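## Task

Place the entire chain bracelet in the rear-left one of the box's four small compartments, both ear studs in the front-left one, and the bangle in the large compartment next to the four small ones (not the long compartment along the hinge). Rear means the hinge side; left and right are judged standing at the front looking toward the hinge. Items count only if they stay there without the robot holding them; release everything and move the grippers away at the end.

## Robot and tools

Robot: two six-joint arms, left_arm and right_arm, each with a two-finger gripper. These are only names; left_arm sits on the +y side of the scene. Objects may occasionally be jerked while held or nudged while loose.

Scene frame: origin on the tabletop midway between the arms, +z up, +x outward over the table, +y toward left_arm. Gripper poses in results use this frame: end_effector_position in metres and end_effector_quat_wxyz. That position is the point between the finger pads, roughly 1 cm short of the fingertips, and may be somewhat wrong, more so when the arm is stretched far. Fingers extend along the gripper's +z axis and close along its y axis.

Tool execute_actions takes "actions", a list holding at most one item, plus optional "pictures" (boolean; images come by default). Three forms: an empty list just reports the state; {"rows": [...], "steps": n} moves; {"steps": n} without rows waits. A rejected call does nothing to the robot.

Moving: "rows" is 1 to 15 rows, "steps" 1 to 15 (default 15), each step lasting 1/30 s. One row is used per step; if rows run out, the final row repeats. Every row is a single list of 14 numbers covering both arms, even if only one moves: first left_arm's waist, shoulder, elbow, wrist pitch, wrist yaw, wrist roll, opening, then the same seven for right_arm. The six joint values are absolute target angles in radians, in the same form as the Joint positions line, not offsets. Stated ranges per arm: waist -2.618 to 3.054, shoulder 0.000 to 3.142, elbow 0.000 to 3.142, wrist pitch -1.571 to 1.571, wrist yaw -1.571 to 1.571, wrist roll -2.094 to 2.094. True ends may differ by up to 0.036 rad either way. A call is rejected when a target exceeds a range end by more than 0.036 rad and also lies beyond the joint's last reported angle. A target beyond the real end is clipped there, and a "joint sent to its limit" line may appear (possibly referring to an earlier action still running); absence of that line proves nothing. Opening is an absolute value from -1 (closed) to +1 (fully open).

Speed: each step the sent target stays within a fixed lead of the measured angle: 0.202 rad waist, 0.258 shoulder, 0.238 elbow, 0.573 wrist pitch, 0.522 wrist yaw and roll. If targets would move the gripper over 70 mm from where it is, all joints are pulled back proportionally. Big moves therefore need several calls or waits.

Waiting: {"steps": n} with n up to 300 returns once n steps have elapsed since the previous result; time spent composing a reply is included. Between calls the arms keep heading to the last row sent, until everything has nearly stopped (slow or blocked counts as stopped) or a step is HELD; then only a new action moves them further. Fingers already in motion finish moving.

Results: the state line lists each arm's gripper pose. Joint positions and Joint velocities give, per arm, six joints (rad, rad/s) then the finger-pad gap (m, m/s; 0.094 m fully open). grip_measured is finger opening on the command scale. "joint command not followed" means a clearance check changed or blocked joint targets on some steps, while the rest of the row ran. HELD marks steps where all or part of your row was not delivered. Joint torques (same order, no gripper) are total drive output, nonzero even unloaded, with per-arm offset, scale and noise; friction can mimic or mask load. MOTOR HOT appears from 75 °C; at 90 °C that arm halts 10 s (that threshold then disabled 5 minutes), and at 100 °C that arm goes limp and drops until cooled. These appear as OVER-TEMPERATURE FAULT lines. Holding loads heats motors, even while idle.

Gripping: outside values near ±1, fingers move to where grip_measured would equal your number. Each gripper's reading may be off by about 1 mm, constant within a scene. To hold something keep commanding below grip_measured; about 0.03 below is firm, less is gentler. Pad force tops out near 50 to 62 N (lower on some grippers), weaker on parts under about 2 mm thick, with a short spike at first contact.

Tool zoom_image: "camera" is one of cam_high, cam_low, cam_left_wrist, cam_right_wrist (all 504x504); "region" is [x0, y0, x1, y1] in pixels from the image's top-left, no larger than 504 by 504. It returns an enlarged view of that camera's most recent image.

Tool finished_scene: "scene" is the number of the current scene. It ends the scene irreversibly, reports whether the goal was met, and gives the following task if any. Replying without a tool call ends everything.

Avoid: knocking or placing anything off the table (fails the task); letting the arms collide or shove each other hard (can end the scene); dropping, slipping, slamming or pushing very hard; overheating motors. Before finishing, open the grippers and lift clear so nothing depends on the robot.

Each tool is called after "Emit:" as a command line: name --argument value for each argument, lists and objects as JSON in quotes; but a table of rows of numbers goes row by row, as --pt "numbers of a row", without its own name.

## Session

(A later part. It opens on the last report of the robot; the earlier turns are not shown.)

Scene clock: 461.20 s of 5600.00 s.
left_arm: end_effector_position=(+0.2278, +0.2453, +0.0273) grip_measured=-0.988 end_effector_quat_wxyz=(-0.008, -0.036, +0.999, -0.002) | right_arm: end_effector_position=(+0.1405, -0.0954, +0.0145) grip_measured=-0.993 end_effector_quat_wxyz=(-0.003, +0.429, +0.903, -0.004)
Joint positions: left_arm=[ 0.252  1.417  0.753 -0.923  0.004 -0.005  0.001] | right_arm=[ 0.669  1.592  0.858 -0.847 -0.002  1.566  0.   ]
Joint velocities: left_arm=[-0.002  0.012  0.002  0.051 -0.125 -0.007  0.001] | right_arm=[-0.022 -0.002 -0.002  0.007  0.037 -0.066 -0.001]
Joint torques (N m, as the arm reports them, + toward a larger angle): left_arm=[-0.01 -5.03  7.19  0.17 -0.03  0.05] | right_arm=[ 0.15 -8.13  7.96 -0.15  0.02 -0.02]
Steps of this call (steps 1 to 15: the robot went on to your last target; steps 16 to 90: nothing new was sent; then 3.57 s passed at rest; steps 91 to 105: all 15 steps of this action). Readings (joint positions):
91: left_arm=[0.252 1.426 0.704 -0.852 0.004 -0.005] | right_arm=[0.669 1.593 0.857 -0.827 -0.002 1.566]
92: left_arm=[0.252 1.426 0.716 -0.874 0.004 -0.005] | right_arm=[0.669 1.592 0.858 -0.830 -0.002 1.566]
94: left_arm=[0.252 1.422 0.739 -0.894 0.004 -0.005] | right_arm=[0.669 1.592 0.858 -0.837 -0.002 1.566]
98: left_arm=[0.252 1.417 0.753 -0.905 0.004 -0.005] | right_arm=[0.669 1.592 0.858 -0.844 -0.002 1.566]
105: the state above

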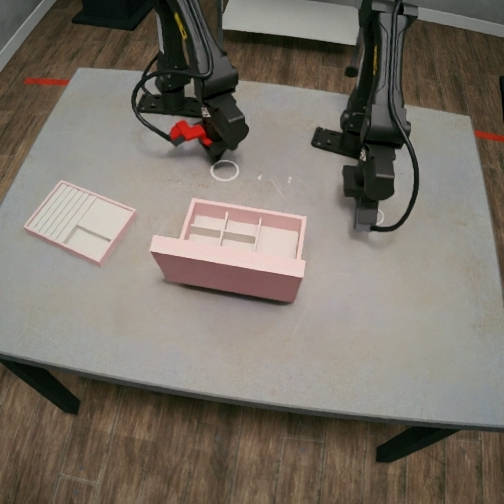

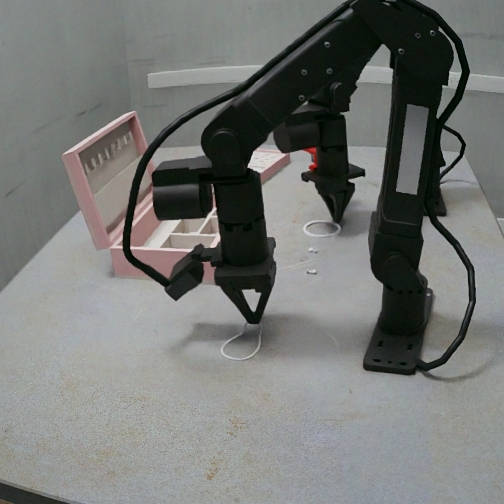

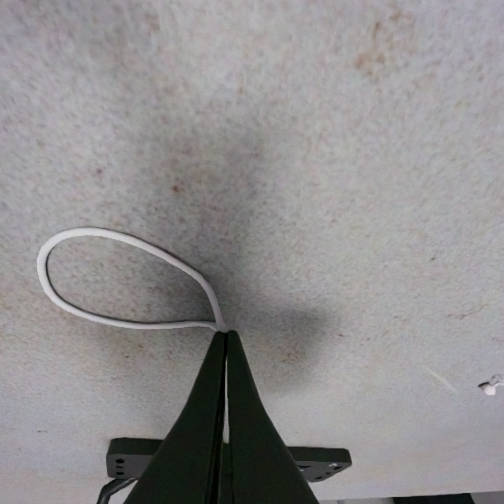

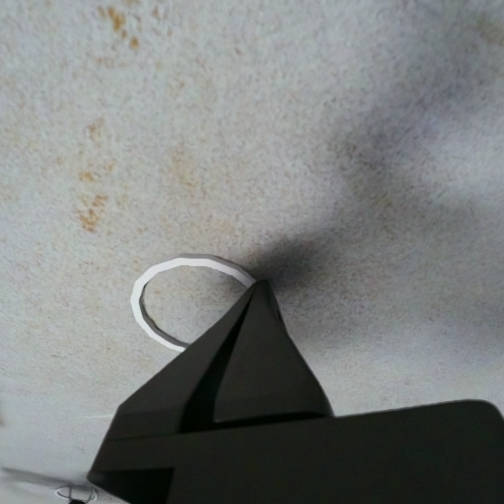

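Emit:
execute_actions --actions '[{"rows": [[0.252,1.39,0.81,-1.0,0,0,-1, 0.672,1.57,0.90,-0.88,0,1.566,-1],[0.252,1.37,0.86,-1.07,0,0,-1, 0.672,1.565,0.92,-0.90,0,1.566,-1],[0.252,1.35,0.91,-1.14,0,0,-1, 0.672,1.56,0.94,-0.92,0,1.566,-1],[0.252,1.33,0.95,-1.19,0,0,-1, 0.672,1.56,0.96,-0.93,0,1.566,-1],[0.252,1.33,0.95,-1.19,0,0,-1, 0.672,1.56,0.96,-0.93,0,1.566,-1],[0.252,1.32,0.98,-1.23,0,0,-1, 0.672,1.56,0.96,-0.93,0,1.566,-0.2]], "steps": 15}]'

Scene clock: 481.63 s of 5600.00 s.
left_arm: end_effector_position=(+0.2332, +0.2457, +0.0995) grip_measured=-0.988 end_effector_quat_wxyz=(+0.010, -0.036, +0.999, -0.002) | right_arm: end_effector_position=(+0.1516, -0.0865, +0.0340) grip_measured=-0.203 end_effector_quat_wxyz=(+0.004, +0.429, +0.903, +0.011)
Joint positions: left_arm=[ 0.252  1.322  0.977 -1.205  0.004 -0.005  0.001] | right_arm=[ 0.669  1.578  0.929 -0.899 -0.002  1.566  0.037]
Joint velocities: left_arm=[-0.017 -0.012  0.002 -0.154 -0.051  0.081 -0.001] | right_arm=[-0.007  0.007  0.007 -0.037 -0.007 -0.051  0.001]
Joint torques (N m, as the arm reports them, + toward a larger angle): left_arm=[-0.01 -3.6   6.67  0.31 -0.03  0.05] | right_arm=[ 0.15 -8.05  8.02 -0.08  0.02 -0.03]
Steps of this call (steps 1 to 15: the robot went on to your last target; steps 16 to 90: nothing new was sent; then 16.93 s passed at rest; steps 91 to 105: all 15 steps of this action). Readings (joint positions):
91: left_arm=[0.252 1.417 0.757 -0.935 0.004 -0.005] | right_arm=[0.669 1.592 0.858 -0.848 -0.002 1.566]
92: left_arm=[0.252 1.416 0.772 -0.961 0.004 -0.005] | right_arm=[0.669 1.592 0.861 -0.853 -0.002 1.566]
94: left_arm=[0.252 1.401 0.835 -1.041 0.004 -0.005] | right_arm=[0.669 1.592 0.882 -0.877 -0.002 1.566]
98: left_arm=[0.252 1.337 0.959 -1.133 0.004 -0.005] | right_arm=[0.669 1.582 0.925 -0.887 -0.002 1.566]
105: the state above

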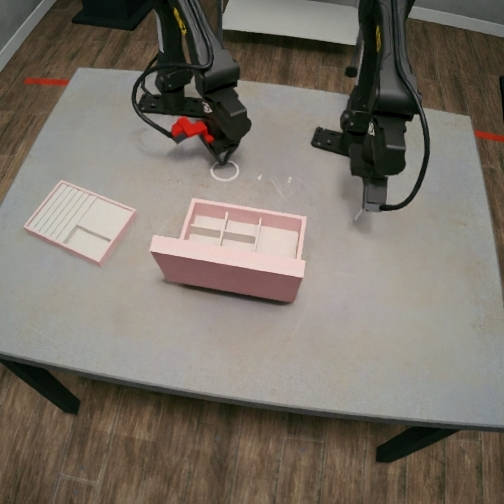

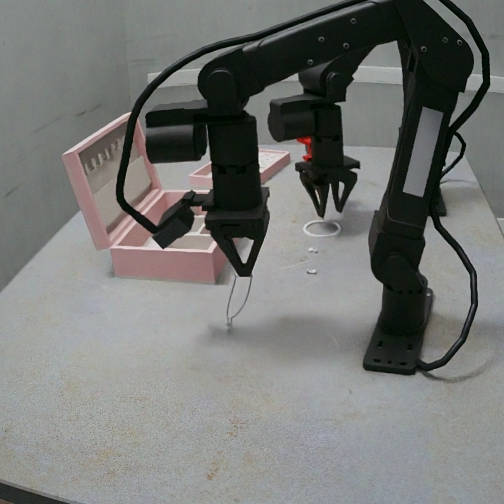

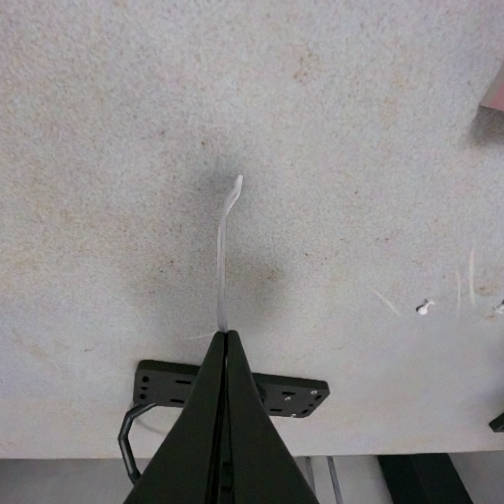

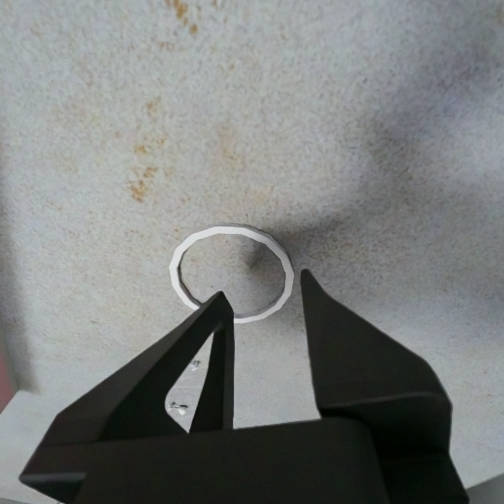

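Emit:
execute_actions --actions '[{"rows": [[0.252,1.33,1.08,-1.32,0,0,-1, 0.70,1.575,0.90,-0.88,0,1.566,-0.2],[0.252,1.33,1.18,-1.42,0,0,-1, 0.715,1.575,0.88,-0.87,0,1.566,-0.2],[0.252,1.34,1.28,-1.5,0,0,-1, 0.728,1.575,0.862,-0.86,0,1.566,-0.2],[0.252,1.34,1.28,-1.5,0,0,-1, 0.728,1.575,0.862,-0.86,0,1.566,-0.2],[0.252,1.355,1.41,-1.56,0,0,-1, 0.728,1.575,0.862,-0.86,0,1.566,-0.2]], "steps": 15}]'

Scene clock: 542.13 s of 5600.00 s.
left_arm: end_effector_position=(+0.2503, +0.2469, +0.2039) grip_measured=-0.988 end_effector_quat_wxyz=(+0.050, -0.036, +0.998, -0.001) | right_arm: end_effector_position=(+0.1333, -0.0840, +0.0218) grip_measured=-0.203 end_effector_quat_wxyz=(-0.002, +0.405, +0.914, -0.001)
Joint positions: left_arm=[ 0.252  1.351  1.412 -1.533  0.004 -0.005  0.001] | right_arm=[ 0.723  1.578  0.876 -0.872 -0.003  1.566  0.037]
Joint velocities: left_arm=[-0.007 -0.002  0.002 -0.227  0.037  0.007  0.   ] | right_arm=[-0.002 -0.012  0.007 -0.022  0.007  0.022 -0.   ]
Joint torques (N m, as the arm reports them, + toward a larger angle): left_arm=[-0.02 -3.46  6.02  0.45 -0.03  0.05] | right_arm=[ 0.34 -6.53  4.43  0.22  0.03 -0.02]
Steps of this call (steps 1 to 30: the robot went on to your last target; steps 31 to 1800: nothing new was sent; steps 1801 to 1815: all 15 steps of this action). Readings (joint positions):
1801: left_arm=[0.252 1.325 0.987 -1.240 0.004 -0.005] | right_arm=[0.672 1.578 0.929 -0.903 -0.002 1.566]
1802: left_arm=[0.252 1.333 1.020 -1.280 0.004 -0.005] | right_arm=[0.678 1.578 0.926 -0.897 -0.002 1.566]
1804: left_arm=[0.252 1.351 1.144 -1.372 0.004 -0.005] | right_arm=[0.702 1.578 0.906 -0.880 -0.002 1.566]
1808: left_arm=[0.252 1.353 1.385 -1.455 0.004 -0.005] | right_arm=[0.723 1.578 0.877 -0.877 -0.003 1.566]
1815: the state above

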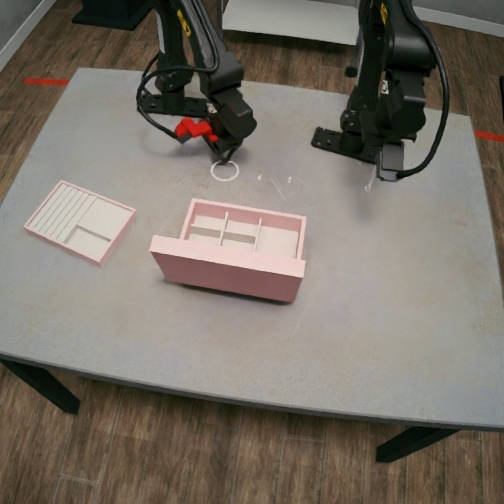

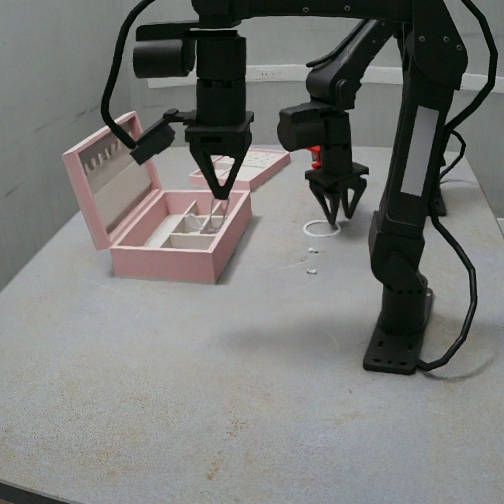

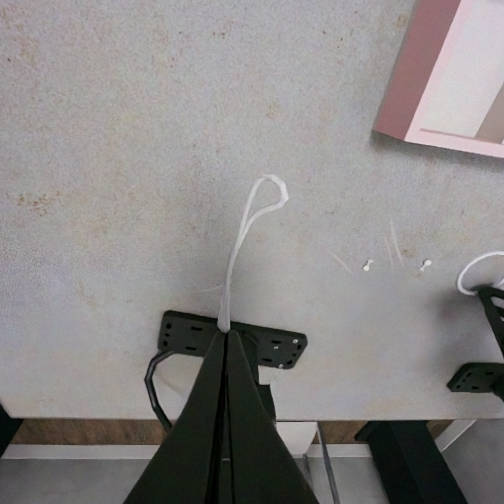

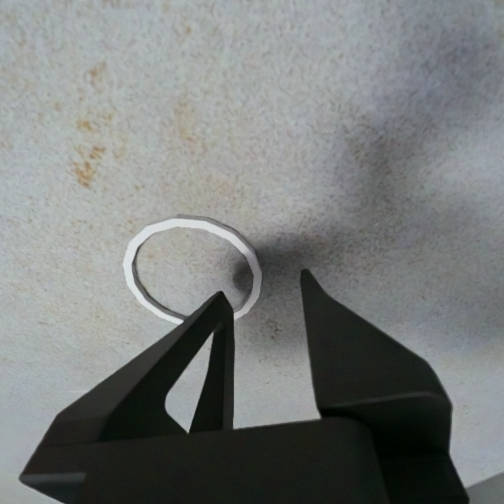

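Emit:
execute_actions --actions '[{"rows": [[0.2,1.50,1.56,-1.52,0,0,-1, 0.728,1.59,0.85,-0.845,0,1.566,-0.2],[0.2,1.50,1.56,-1.52,0,0,-1, 0.728,1.59,0.85,-0.845,0,1.566,-0.2],[0.15,1.65,1.71,-1.47,0,0,-1, 0.728,1.60,0.835,-0.83,0,1.566,-0.2],[0.15,1.65,1.71,-1.47,0,0,-1, 0.728,1.60,0.835,-0.83,0,1.566,-0.2],[0.1,1.80,1.86,-1.42,0,0,-1, 0.728,1.61,0.82,-0.815,0,1.566,-0.2],[0.1,1.80,1.86,-1.42,0,0,-1, 0.728,1.61,0.82,-0.815,0,1.566,-0.2],[0.05,1.94,2.0,-1.36,0,0,-1, 0.728,1.61,0.82,-0.815,0,1.566,-0.2]], "steps": 15}]'

Scene clock: 565.53 s of 5600.00 s.
left_arm: end_effector_position=(+0.4364, +0.1730, +0.1743) grip_measured=-0.988 end_effector_quat_wxyz=(+0.096, +0.068, +0.993, -0.008) | right_arm: end_effector_position=(+0.1320, -0.0852, +0.0107) grip_measured=-0.203 end_effector_quat_wxyz=(-0.003, +0.405, +0.914, -0.003)
Joint positions: left_arm=[ 0.043  1.978  1.966 -1.367  0.001 -0.005  0.001] | right_arm=[ 0.723  1.598  0.847 -0.828 -0.003  1.566  0.037]
Joint velocities: left_arm=[-0.012 -0.007  0.002  0.022 -0.007 -0.022  0.   ] | right_arm=[-0.012 -0.017  0.002  0.051 -0.007 -0.007  0.   ]
Joint torques (N m, as the arm reports them, + toward a larger angle): left_arm=[  0.67 -12.36   9.11   0.65   0.01   0.06] | right_arm=[ 0.3  -5.23  3.3   0.26  0.02 -0.02]
Steps of this call (steps 1 to 30: the robot went on to your last target; steps 31 to 687: nothing new was sent; steps 688 to 702: all 15 steps of this action). Readings (joint positions):
688: left_arm=[0.247 1.369 1.432 -1.568 0.002 -0.005] | right_arm=[0.723 1.578 0.876 -0.870 -0.003 1.566]
689: left_arm=[0.235 1.402 1.475 -1.568 0.000 -0.005] | right_arm=[0.723 1.578 0.876 -0.868 -0.003 1.566]
691: left_arm=[0.199 1.513 1.598 -1.561 -0.002 -0.005] | right_arm=[0.723 1.581 0.870 -0.856 -0.003 1.566]
695: left_arm=[0.117 1.769 1.840 -1.482 -0.003 -0.005] | right_arm=[0.723 1.598 0.847 -0.835 -0.003 1.566]
702: the state above

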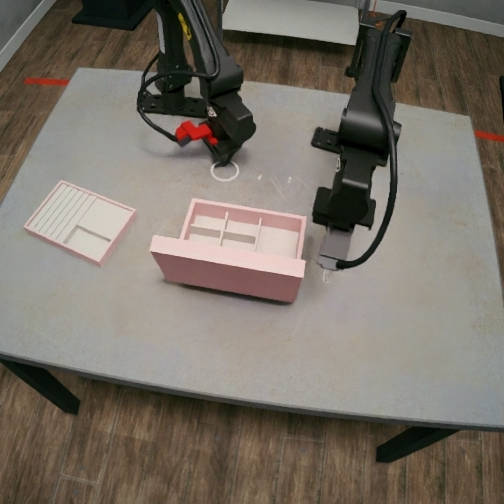

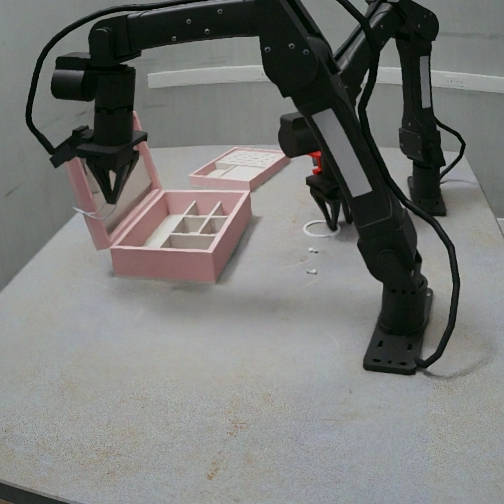

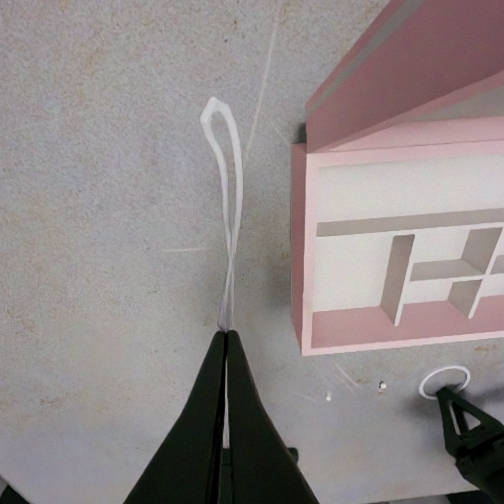

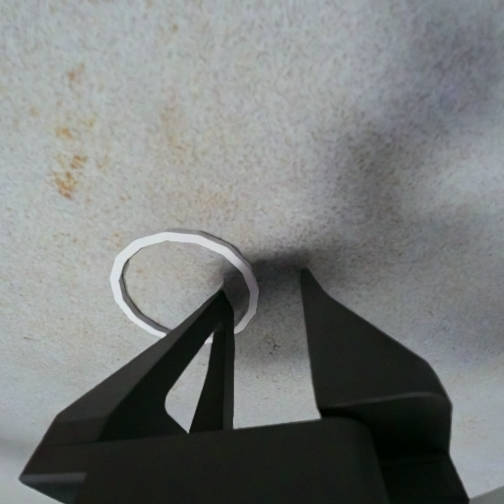

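Emit:
execute_actions --actions '[{"rows": [[-0.05,1.92,2.02,-1.36,0,0,-1, 0.725,1.602,0.835,-0.822,0,1.566,-0.2],[-0.1,1.91,2.03,-1.36,0,0,-1, 0.725,1.602,0.835,-0.822,0,1.566,-0.5],[-0.15,1.90,2.04,-1.36,0,0,-1, 0.725,1.602,0.835,-0.822,0,1.566,-0.7],[-0.2,1.90,2.04,-1.36,0,0,-1, 0.725,1.602,0.835,-0.822,0,1.566,-0.85],[-0.25,1.90,2.04,-1.36,0,0,-1, 0.725,1.602,0.835,-0.822,0,1.566,-0.97],[-0.3,1.90,2.04,-1.36,0,0,-1, 0.725,1.602,0.835,-0.822,0,1.566,-0.97],[-0.35,1.90,2.04,-1.36,0,0,-1, 0.725,1.602,0.835,-0.822,0,1.566,-0.97],[-0.4,1.90,2.04,-1.36,0,0,-1, 0.725,1.602,0.835,-0.822,0,1.566,-0.97]], "steps": 15}]'

Scene clock: 607.90 s of 5600.00 s.
left_arm: end_effector_position=(+0.3648, -0.0203, +0.2123) grip_measured=-0.988 end_effector_quat_wxyz=(+0.143, +0.307, +0.939, -0.056) | right_arm: end_effector_position=(+0.1322, -0.0841, +0.0107) grip_measured=-0.959 end_effector_quat_wxyz=(-0.004, +0.404, +0.915, -0.001)
Joint positions: left_arm=[-0.444  1.923  2.017 -1.357  0.018 -0.001  0.001] | right_arm=[ 0.723  1.598  0.847 -0.825 -0.006  1.566  0.002]
Joint velocities: left_arm=[ 0.212 -0.022  0.002 -0.022 -0.022  0.022 -0.001] | right_arm=[ 0.002  0.002 -0.002  0.037 -0.051 -0.037  0.   ]
Joint torques (N m, as the arm reports them, + toward a larger angle): left_arm=[  2.71 -10.63   8.33   0.74  -0.17   0.03] | right_arm=[ 0.07 -5.96  4.46  0.15  0.05 -0.03]
Steps of this call (steps 1 to 30: the robot went on to your last target; steps 31 to 1256: nothing new was sent; steps 1257 to 1271: all 15 steps of this action). Readings (joint positions):
1257: left_arm=[0.037 1.956 1.981 -1.368 -0.003 -0.005] | right_arm=[0.723 1.598 0.847 -0.828 -0.003 1.566]
1258: left_arm=[0.021 1.955 1.985 -1.368 -0.010 -0.005] | right_arm=[0.723 1.598 0.847 -0.827 -0.003 1.566]
1260: left_arm=[-0.045 1.949 1.996 -1.367 -0.018 -0.005] | right_arm=[0.723 1.598 0.847 -0.825 -0.003 1.566]
1264: left_arm=[-0.253 1.933 2.011 -1.360 -0.016 -0.005] | right_arm=[0.723 1.598 0.847 -0.825 -0.005 1.566]
1271: the state above

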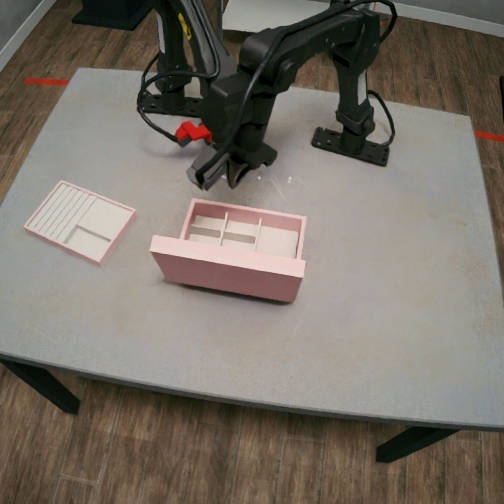

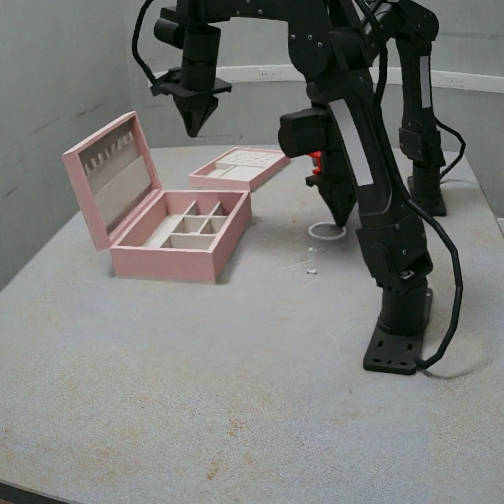

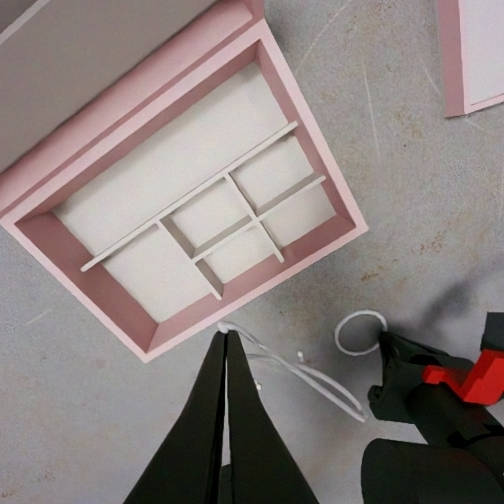

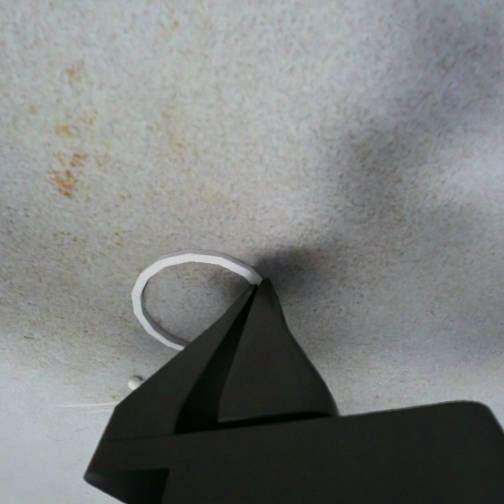

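Emit:
execute_actions --actions '[{"rows": [[-0.4,1.90,2.04,-1.36,0,0,-1, 0.725,1.602,0.835,-0.822,0,1.566,-1]], "steps": 15}]'

Emit:
zoom_image --camera "cam_low" --region '[290, 190, 370, 250]'

Scene clock: 617.17 s of 5600.00 s.
left_arm: end_effector_position=(+0.3770, -0.0018, +0.2131) grip_measured=-0.988 end_effector_quat_wxyz=(+0.146, +0.284, +0.946, -0.047) | right_arm: end_effector_position=(+0.1322, -0.0841, +0.0107) grip_measured=-0.979 end_effector_quat_wxyz=(-0.004, +0.404, +0.915, -0.001)
Joint positions: left_arm=[-0.398  1.921  2.017 -1.358  0.005 -0.001  0.001] | right_arm=[ 0.723  1.598  0.847 -0.825 -0.006  1.566  0.001]
Joint velocities: left_arm=[-0.012 -0.007 -0.002 -0.125 -0.007 -0.022 -0.001] | right_arm=[-0.012 -0.007  0.002 -0.007 -0.022 -0.007 -0.001]
Joint torques (N m, as the arm reports them, + toward a larger angle): left_arm=[ -0.23 -10.53   8.38   0.75  -0.03   0.01] | right_arm=[ 0.04 -5.96  4.45  0.16  0.06 -0.02]
Steps of this call (steps 1 to 30: the robot went on to your last target; steps 31 to 263: nothing new was sent; steps 264 to 278: all 15 steps of this action). Readings (joint positions):
264: left_arm=[-0.398 1.921 2.017 -1.358 0.005 -0.001] | right_arm=[0.723 1.598 0.847 -0.825 -0.006 1.566]
265: left_arm=[-0.398 1.921 2.017 -1.358 0.005 -0.001] | right_arm=[0.723 1.598 0.847 -0.825 -0.006 1.566]
267: left_arm=[-0.398 1.921 2.017 -1.358 0.005 -0.001] | right_arm=[0.723 1.598 0.847 -0.825 -0.006 1.566]
271: left_arm=[-0.398 1.921 2.017 -1.358 0.005 -0.001] | right_arm=[0.723 1.598 0.847 -0.825 -0.006 1.566]
278: the state above

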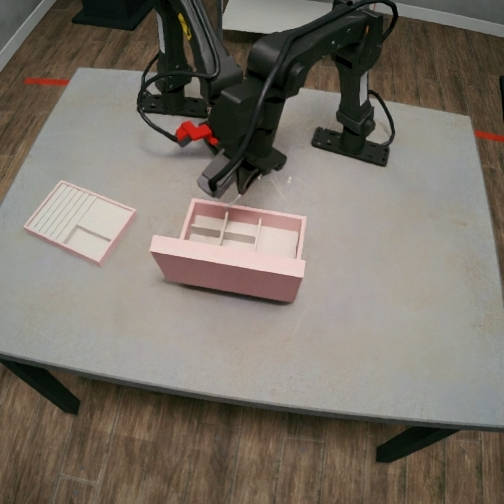

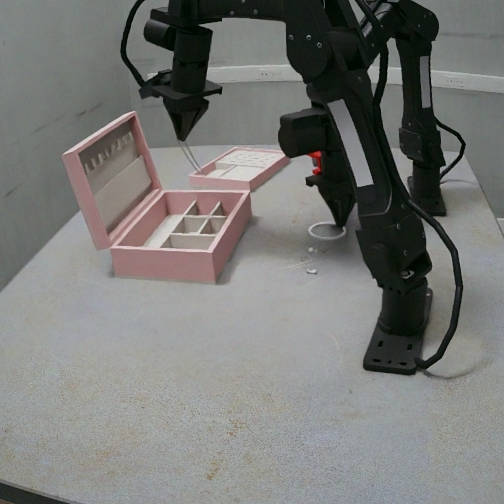

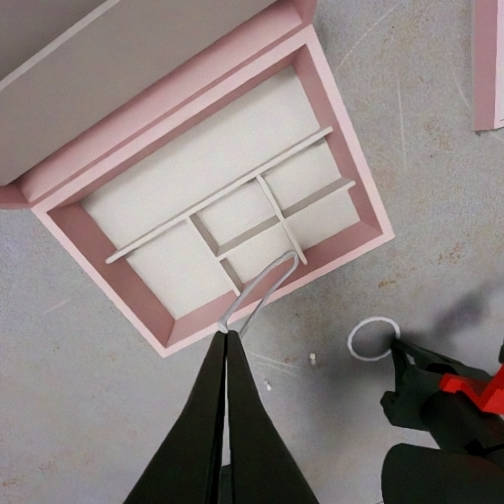

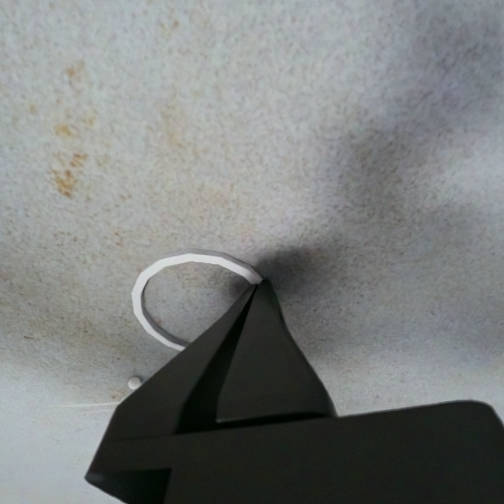

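Region (290, 190, 370, 250) of cam_low's 504x504 image, scaled by 6.300, with more detail than that image has; it fills the top 378 rows of this view, and the rest is white.

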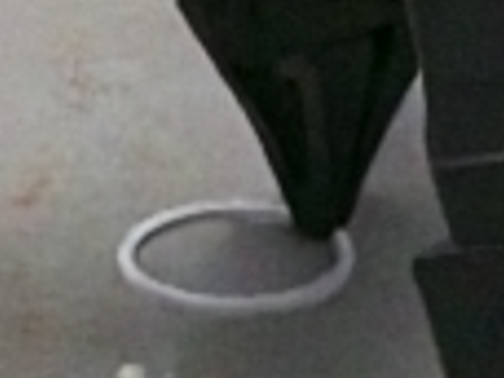

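Emit:
execute_actions --actions '[{"rows": [[-0.4,1.90,2.04,-1.36,0,0,-1, 0.725,1.59,0.87,-0.85,0,1.566,-1],[-0.4,1.90,2.04,-1.36,0,0,-1, 0.725,1.58,0.90,-0.88,0,1.566,-1],[-0.4,1.90,2.04,-1.36,0,0,-1, 0.725,1.57,0.93,-0.91,0,1.566,-1],[-0.4,1.90,2.04,-1.36,0,0,-1, 0.725,1.56,0.96,-0.93,0,1.566,-1]], "steps": 15}]'

Scene clock: 625.43 s of 5600.00 s.
left_arm: end_effector_position=(+0.3770, -0.0018, +0.2131) grip_measured=-0.988 end_effector_quat_wxyz=(+0.146, +0.284, +0.946, -0.047) | right_arm: end_effector_position=(+0.1426, -0.0748, +0.0345) grip_measured=-0.979 end_effector_quat_wxyz=(+0.003, +0.404, +0.914, +0.014)
Joint positions: left_arm=[-0.398  1.921  2.017 -1.358  0.005 -0.001  0.001] | right_arm=[ 0.723  1.577  0.93  -0.897 -0.006  1.566  0.001]
Joint velocities: left_arm=[-0.012  0.002  0.002 -0.007 -0.022 -0.007 -0.001] | right_arm=[-0.002  0.007  0.002 -0.139 -0.007 -0.051 -0.001]
Joint torques (N m, as the arm reports them, + toward a larger angle): left_arm=[ -0.21 -10.52   8.36   0.75  -0.04   0.01] | right_arm=[ 0.06 -7.98  7.97 -0.03  0.05 -0.03]
Steps of this call (steps 1 to 15: the robot went on to your last target; steps 16 to 233: nothing new was sent; steps 234 to 248: all 15 steps of this action). Readings (joint positions):
234: left_arm=[-0.398 1.921 2.017 -1.358 0.005 -0.001] | right_arm=[0.723 1.598 0.847 -0.825 -0.006 1.566]
235: left_arm=[-0.398 1.921 2.017 -1.358 0.005 -0.001] | right_arm=[0.723 1.598 0.849 -0.828 -0.006 1.566]
237: left_arm=[-0.398 1.921 2.017 -1.358 0.005 -0.001] | right_arm=[0.723 1.598 0.870 -0.858 -0.006 1.566]
241: left_arm=[-0.398 1.921 2.017 -1.358 0.005 -0.001] | right_arm=[0.723 1.584 0.924 -0.881 -0.006 1.566]
248: the state above

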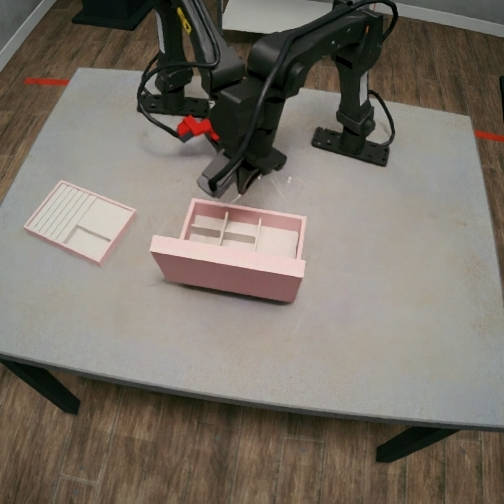

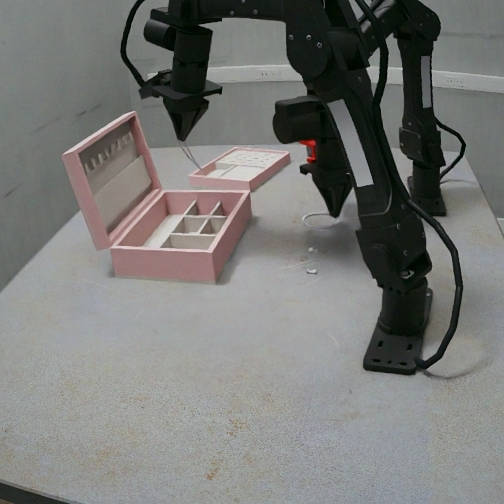

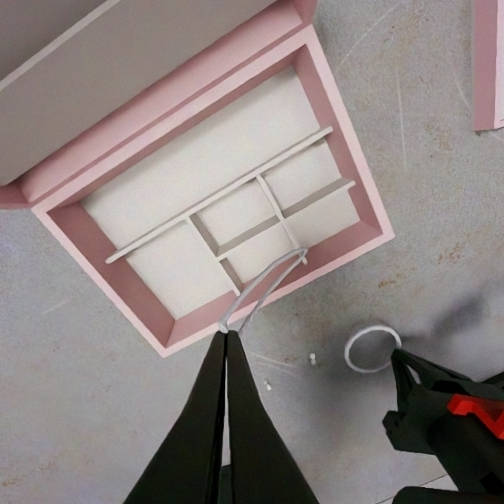

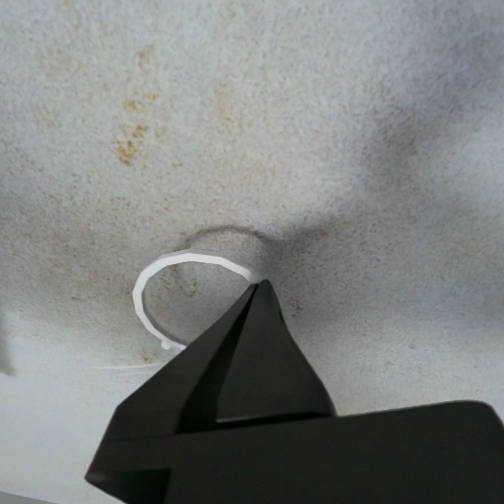

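Emit:
zoom_image --camera "cam_low" --region '[140, 90, 280, 230]'

Emit:
execute_actions --actions '[]'

Region (140, 90, 280, 230) of cam_low's 504x504 image, scaled by 3.600, with more detail than that image has.

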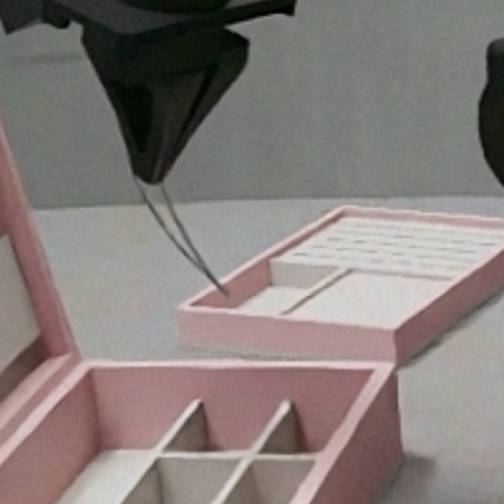

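Scene clock: 652.20 s of 5600.00 s.
left_arm: end_effector_position=(+0.3770, -0.0018, +0.2131) grip_measured=-0.988 end_effector_quat_wxyz=(+0.146, +0.284, +0.946, -0.047) | right_arm: end_effector_position=(+0.1413, -0.0759, +0.0345) grip_measured=-0.979 end_effector_quat_wxyz=(+0.001, +0.404, +0.915, +0.010)
Joint positions: left_arm=[-0.398  1.921  2.017 -1.358  0.005 -0.001  0.001] | right_arm=[ 0.723  1.577  0.93  -0.904 -0.006  1.566  0.001]
Joint velocities: left_arm=[-0.007  0.007  0.012 -0.037 -0.007  0.022 -0.001] | right_arm=[ 0.002  0.002  0.012  0.007 -0.007 -0.066 -0.003]
Joint torques (N m, as the arm reports them, + toward a larger angle): left_arm=[ -0.22 -10.53   8.37   0.75  -0.04   0.01] | right_arm=[ 0.05 -7.97  7.99 -0.09  0.05 -0.03]
Steps of this call (steps 1 to 15: the robot went on to your last target; steps 16 to 803: nothing new was sent). Readings (joint positions):
1: left_arm=[-0.398 1.921 2.017 -1.358 0.005 -0.001] | right_arm=[0.723 1.577 0.930 -0.899 -0.006 1.566]
2: left_arm=[-0.398 1.921 2.017 -1.358 0.005 -0.001] | right_arm=[0.723 1.577 0.930 -0.900 -0.006 1.566]
4: left_arm=[-0.398 1.921 2.017 -1.358 0.005 -0.001] | right_arm=[0.723 1.577 0.930 -0.902 -0.006 1.566]
8: left_arm=[-0.398 1.921 2.017 -1.358 0.005 -0.001] | right_arm=[0.723 1.577 0.930 -0.903 -0.006 1.566]
803: the state above
All arms were judged still, so your last target was given up. Only a new action makes them travel on or press farther. Fingers that are still opening or closing keep moving.

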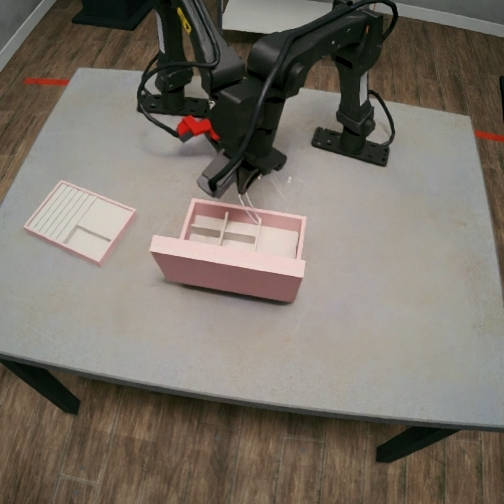

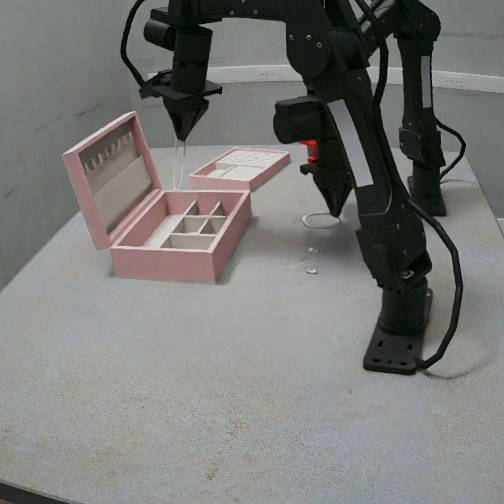

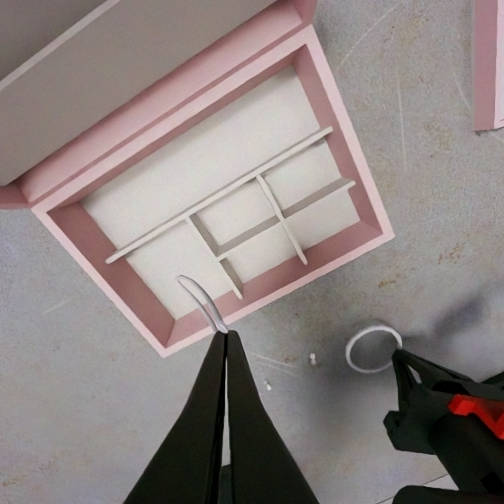

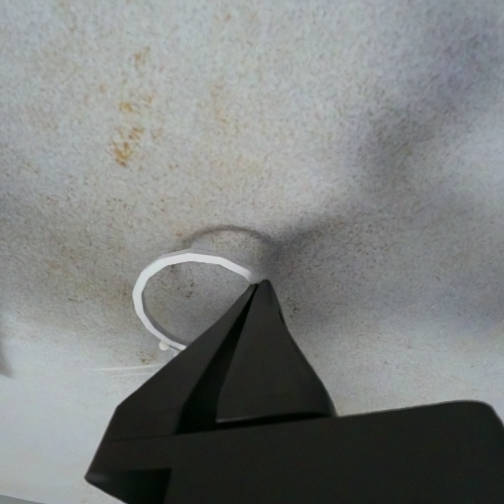

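Emit:
execute_actions --actions '[{"steps": 5}]'

Scene clock: 691.73 s of 5600.00 s.
left_arm: end_effector_position=(+0.3770, -0.0018, +0.2131) grip_measured=-0.988 end_effector_quat_wxyz=(+0.146, +0.284, +0.946, -0.047) | right_arm: end_effector_position=(+0.1413, -0.0759, +0.0345) grip_measured=-0.979 end_effector_quat_wxyz=(+0.001, +0.404, +0.915, +0.010)
Joint positions: left_arm=[-0.398  1.921  2.017 -1.358  0.005 -0.001  0.001] | right_arm=[ 0.723  1.577  0.93  -0.904 -0.006  1.566  0.001]
Joint velocities: left_arm=[ 0.007  0.002  0.002 -0.037  0.037 -0.022 -0.001] | right_arm=[-0.017 -0.007 -0.002 -0.007  0.066 -0.022  0.   ]
Joint torques (N m, as the arm reports them, + toward a larger angle): left_arm=[ -0.21 -10.53   8.37   0.74  -0.03   0.01] | right_arm=[ 0.05 -7.97  7.98 -0.09  0.06 -0.02]
Steps of this call (steps 1 to 1186: nothing new was sent). Readings (joint positions):
1: left_arm=[-0.398 1.921 2.017 -1.358 0.005 -0.001] | right_arm=[0.723 1.577 0.930 -0.904 -0.006 1.566]
2: left_arm=[-0.398 1.921 2.017 -1.358 0.005 -0.001] | right_arm=[0.723 1.577 0.930 -0.904 -0.006 1.566]
4: left_arm=[-0.398 1.921 2.017 -1.358 0.005 -0.001] | right_arm=[0.723 1.577 0.930 -0.904 -0.006 1.566]
8: left_arm=[-0.398 1.921 2.017 -1.358 0.005 -0.001] | right_arm=[0.723 1.577 0.930 -0.904 -0.006 1.566]
1186: the state above

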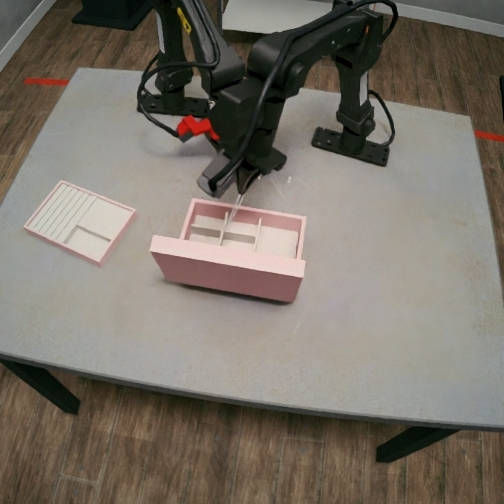

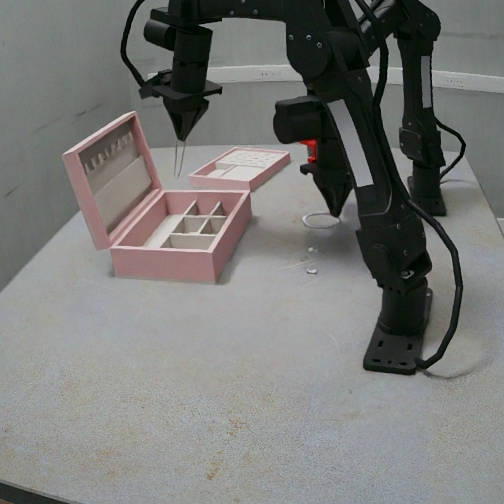

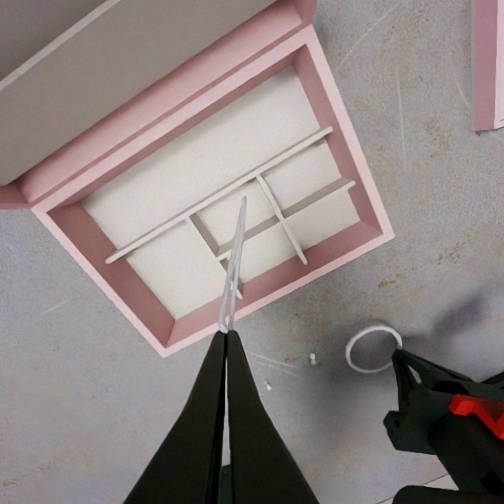

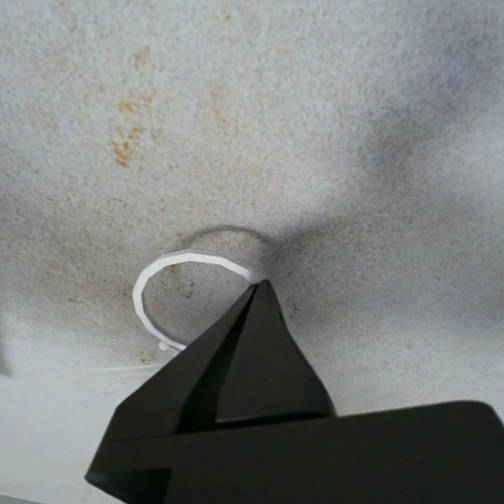

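Emit:
execute_actions --actions '[{"rows": [[-0.405,1.90,1.98,-1.33,0,0,-1, 0.725,1.56,0.96,-0.93,0,1.566,-1],[-0.405,1.90,1.98,-1.33,0,0,-1, 0.725,1.56,0.96,-0.93,0,1.566,-1],[-0.405,1.90,1.93,-1.29,0,0,-1, 0.725,1.56,0.96,-0.93,0,1.566,-1],[-0.405,1.90,1.93,-1.29,0,0,-1, 0.725,1.56,0.96,-0.93,0,1.566,-1],[-0.405,1.90,1.89,-1.26,0,0,-1, 0.725,1.56,0.96,-0.93,0,1.566,-1],[-0.405,1.90,1.89,-1.26,0,0,-1, 0.725,1.56,0.96,-0.93,0,1.566,-1],[-0.405,1.90,1.86,-1.23,0,0,-1, 0.725,1.56,0.96,-0.93,0,1.566,-1]], "steps": 15}]'

Scene clock: 729.47 s of 5600.00 s.
left_arm: end_effector_position=(+0.3734, +0.0006, +0.1744) grip_measured=-0.988 end_effector_quat_wxyz=(+0.123, +0.285, +0.950, -0.040) | right_arm: end_effector_position=(+0.1413, -0.0759, +0.0345) grip_measured=-0.979 end_effector_quat_wxyz=(+0.001, +0.404, +0.915, +0.010)
Joint positions: left_arm=[-0.398  1.911  1.859 -1.259  0.005 -0.001  0.001] | right_arm=[ 0.723  1.577  0.93  -0.904 -0.006  1.566  0.001]
Joint velocities: left_arm=[ 0.002  0.012  0.007  0.095 -0.007 -0.095 -0.   ] | right_arm=[-0.007  0.007 -0.002 -0.007  0.051 -0.007 -0.   ]
Joint torques (N m, as the arm reports them, + toward a larger angle): left_arm=[-0.63 -9.82  6.86  0.78 -0.04  0.02] | right_arm=[ 0.04 -7.97  7.97 -0.09  0.06 -0.02]
Steps of this call (steps 1 to 1117: nothing new was sent; steps 1118 to 1132: all 15 steps of this action). Readings (joint positions):
1118: left_arm=[-0.398 1.920 2.012 -1.355 0.005 -0.001] | right_arm=[0.723 1.577 0.930 -0.904 -0.006 1.566]
1119: left_arm=[-0.398 1.917 2.004 -1.351 0.005 -0.001] | right_arm=[0.723 1.577 0.930 -0.904 -0.006 1.566]
1121: left_arm=[-0.398 1.911 1.971 -1.332 0.005 -0.001] | right_arm=[0.723 1.577 0.930 -0.904 -0.006 1.566]
1125: left_arm=[-0.398 1.909 1.888 -1.290 0.005 -0.001] | right_arm=[0.723 1.577 0.930 -0.904 -0.006 1.566]
1132: the state above

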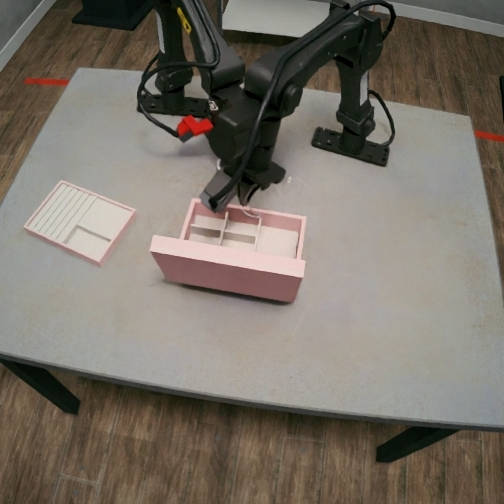

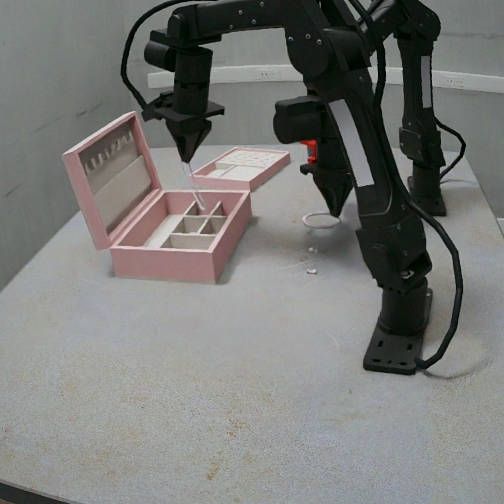

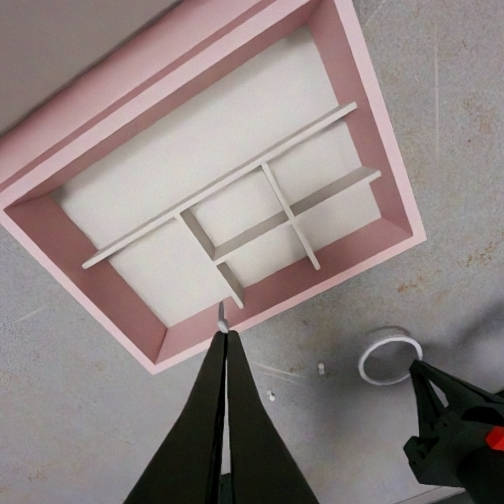

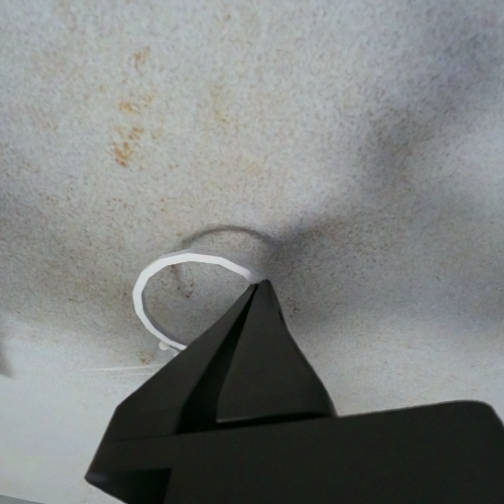

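Emit:
execute_actions --actions '[{"rows": [[-0.405,1.895,1.80,-1.18,0,0,-1, 0.725,1.56,0.96,-0.93,0,1.566,-1],[-0.405,1.895,1.80,-1.18,0,0,-1, 0.725,1.56,0.96,-0.93,0,1.566,-1],[-0.405,1.895,1.75,-1.13,0,0,-1, 0.725,1.56,0.96,-0.93,0,1.566,-1],[-0.405,1.895,1.75,-1.13,0,0,-1, 0.725,1.56,0.96,-0.93,0,1.566,-1],[-0.405,1.895,1.70,-1.085,0,0,-1, 0.725,1.56,0.96,-0.93,0,1.566,-1]], "steps": 15}]'

Scene clock: 746.27 s of 5600.00 s.
left_arm: end_effector_position=(+0.3739, +0.0003, +0.1338) grip_measured=-0.988 end_effector_quat_wxyz=(+0.117, +0.285, +0.951, -0.038) | right_arm: end_effector_position=(+0.1413, -0.0759, +0.0345) grip_measured=-0.979 end_effector_quat_wxyz=(+0.001, +0.404, +0.915, +0.010)
Joint positions: left_arm=[-0.398  1.909  1.696 -1.112  0.005 -0.001  0.001] | right_arm=[ 0.723  1.577  0.93  -0.904 -0.006  1.566  0.001]
Joint velocities: left_arm=[-0.007 -0.007  0.007  0.051 -0.066 -0.037 -0.   ] | right_arm=[ 0.002  0.002 -0.012  0.081  0.022 -0.081  0.   ]
Joint torques (N m, as the arm reports them, + toward a larger angle): left_arm=[ -0.63 -10.14   7.09   0.8   -0.03   0.01] | right_arm=[ 0.05 -7.96  7.98 -0.09  0.06 -0.02]
Steps of this call (steps 1 to 30: the robot went on to your last target; steps 31 to 489: nothing new was sent; steps 490 to 504: all 15 steps of this action). Readings (joint positions):
490: left_arm=[-0.398 1.910 1.851 -1.237 0.005 -0.001] | right_arm=[0.723 1.577 0.930 -0.904 -0.006 1.566]
491: left_arm=[-0.398 1.906 1.837 -1.225 0.005 -0.001] | right_arm=[0.723 1.577 0.930 -0.904 -0.006 1.566]
493: left_arm=[-0.398 1.901 1.796 -1.193 0.005 -0.001] | right_arm=[0.723 1.577 0.930 -0.904 -0.006 1.566]
497: left_arm=[-0.398 1.905 1.709 -1.143 0.005 -0.001] | right_arm=[0.723 1.577 0.930 -0.904 -0.006 1.566]
504: the state above

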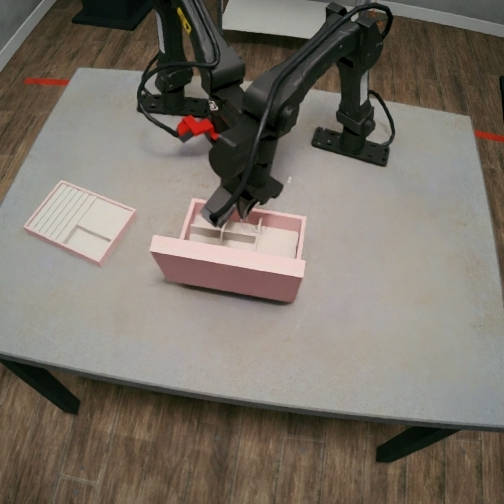

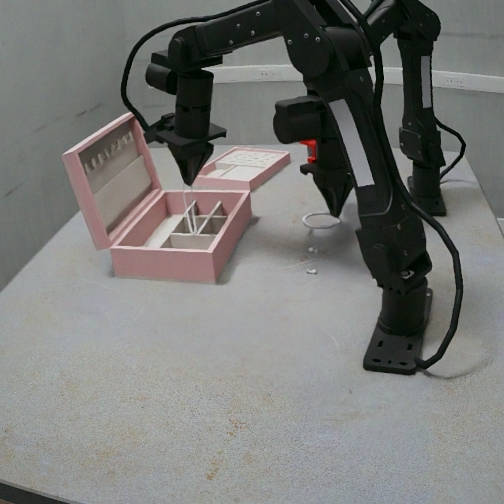

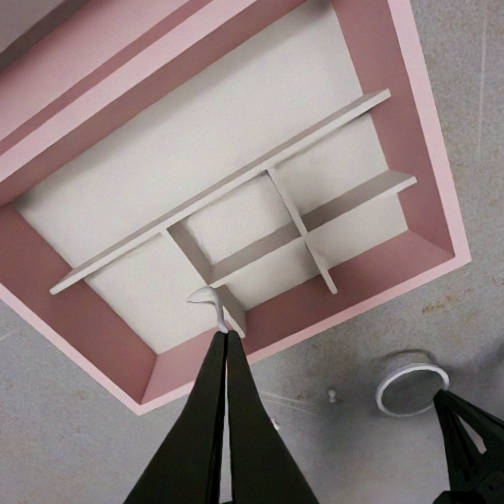

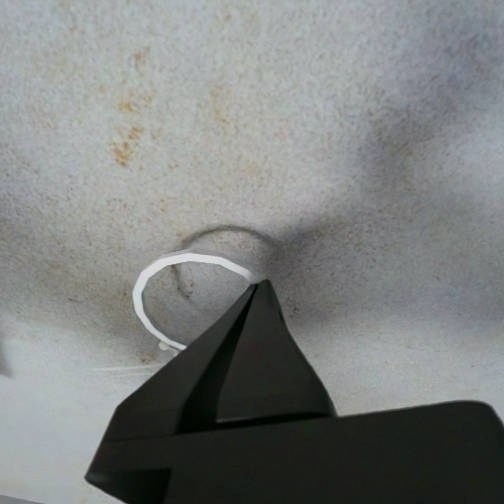

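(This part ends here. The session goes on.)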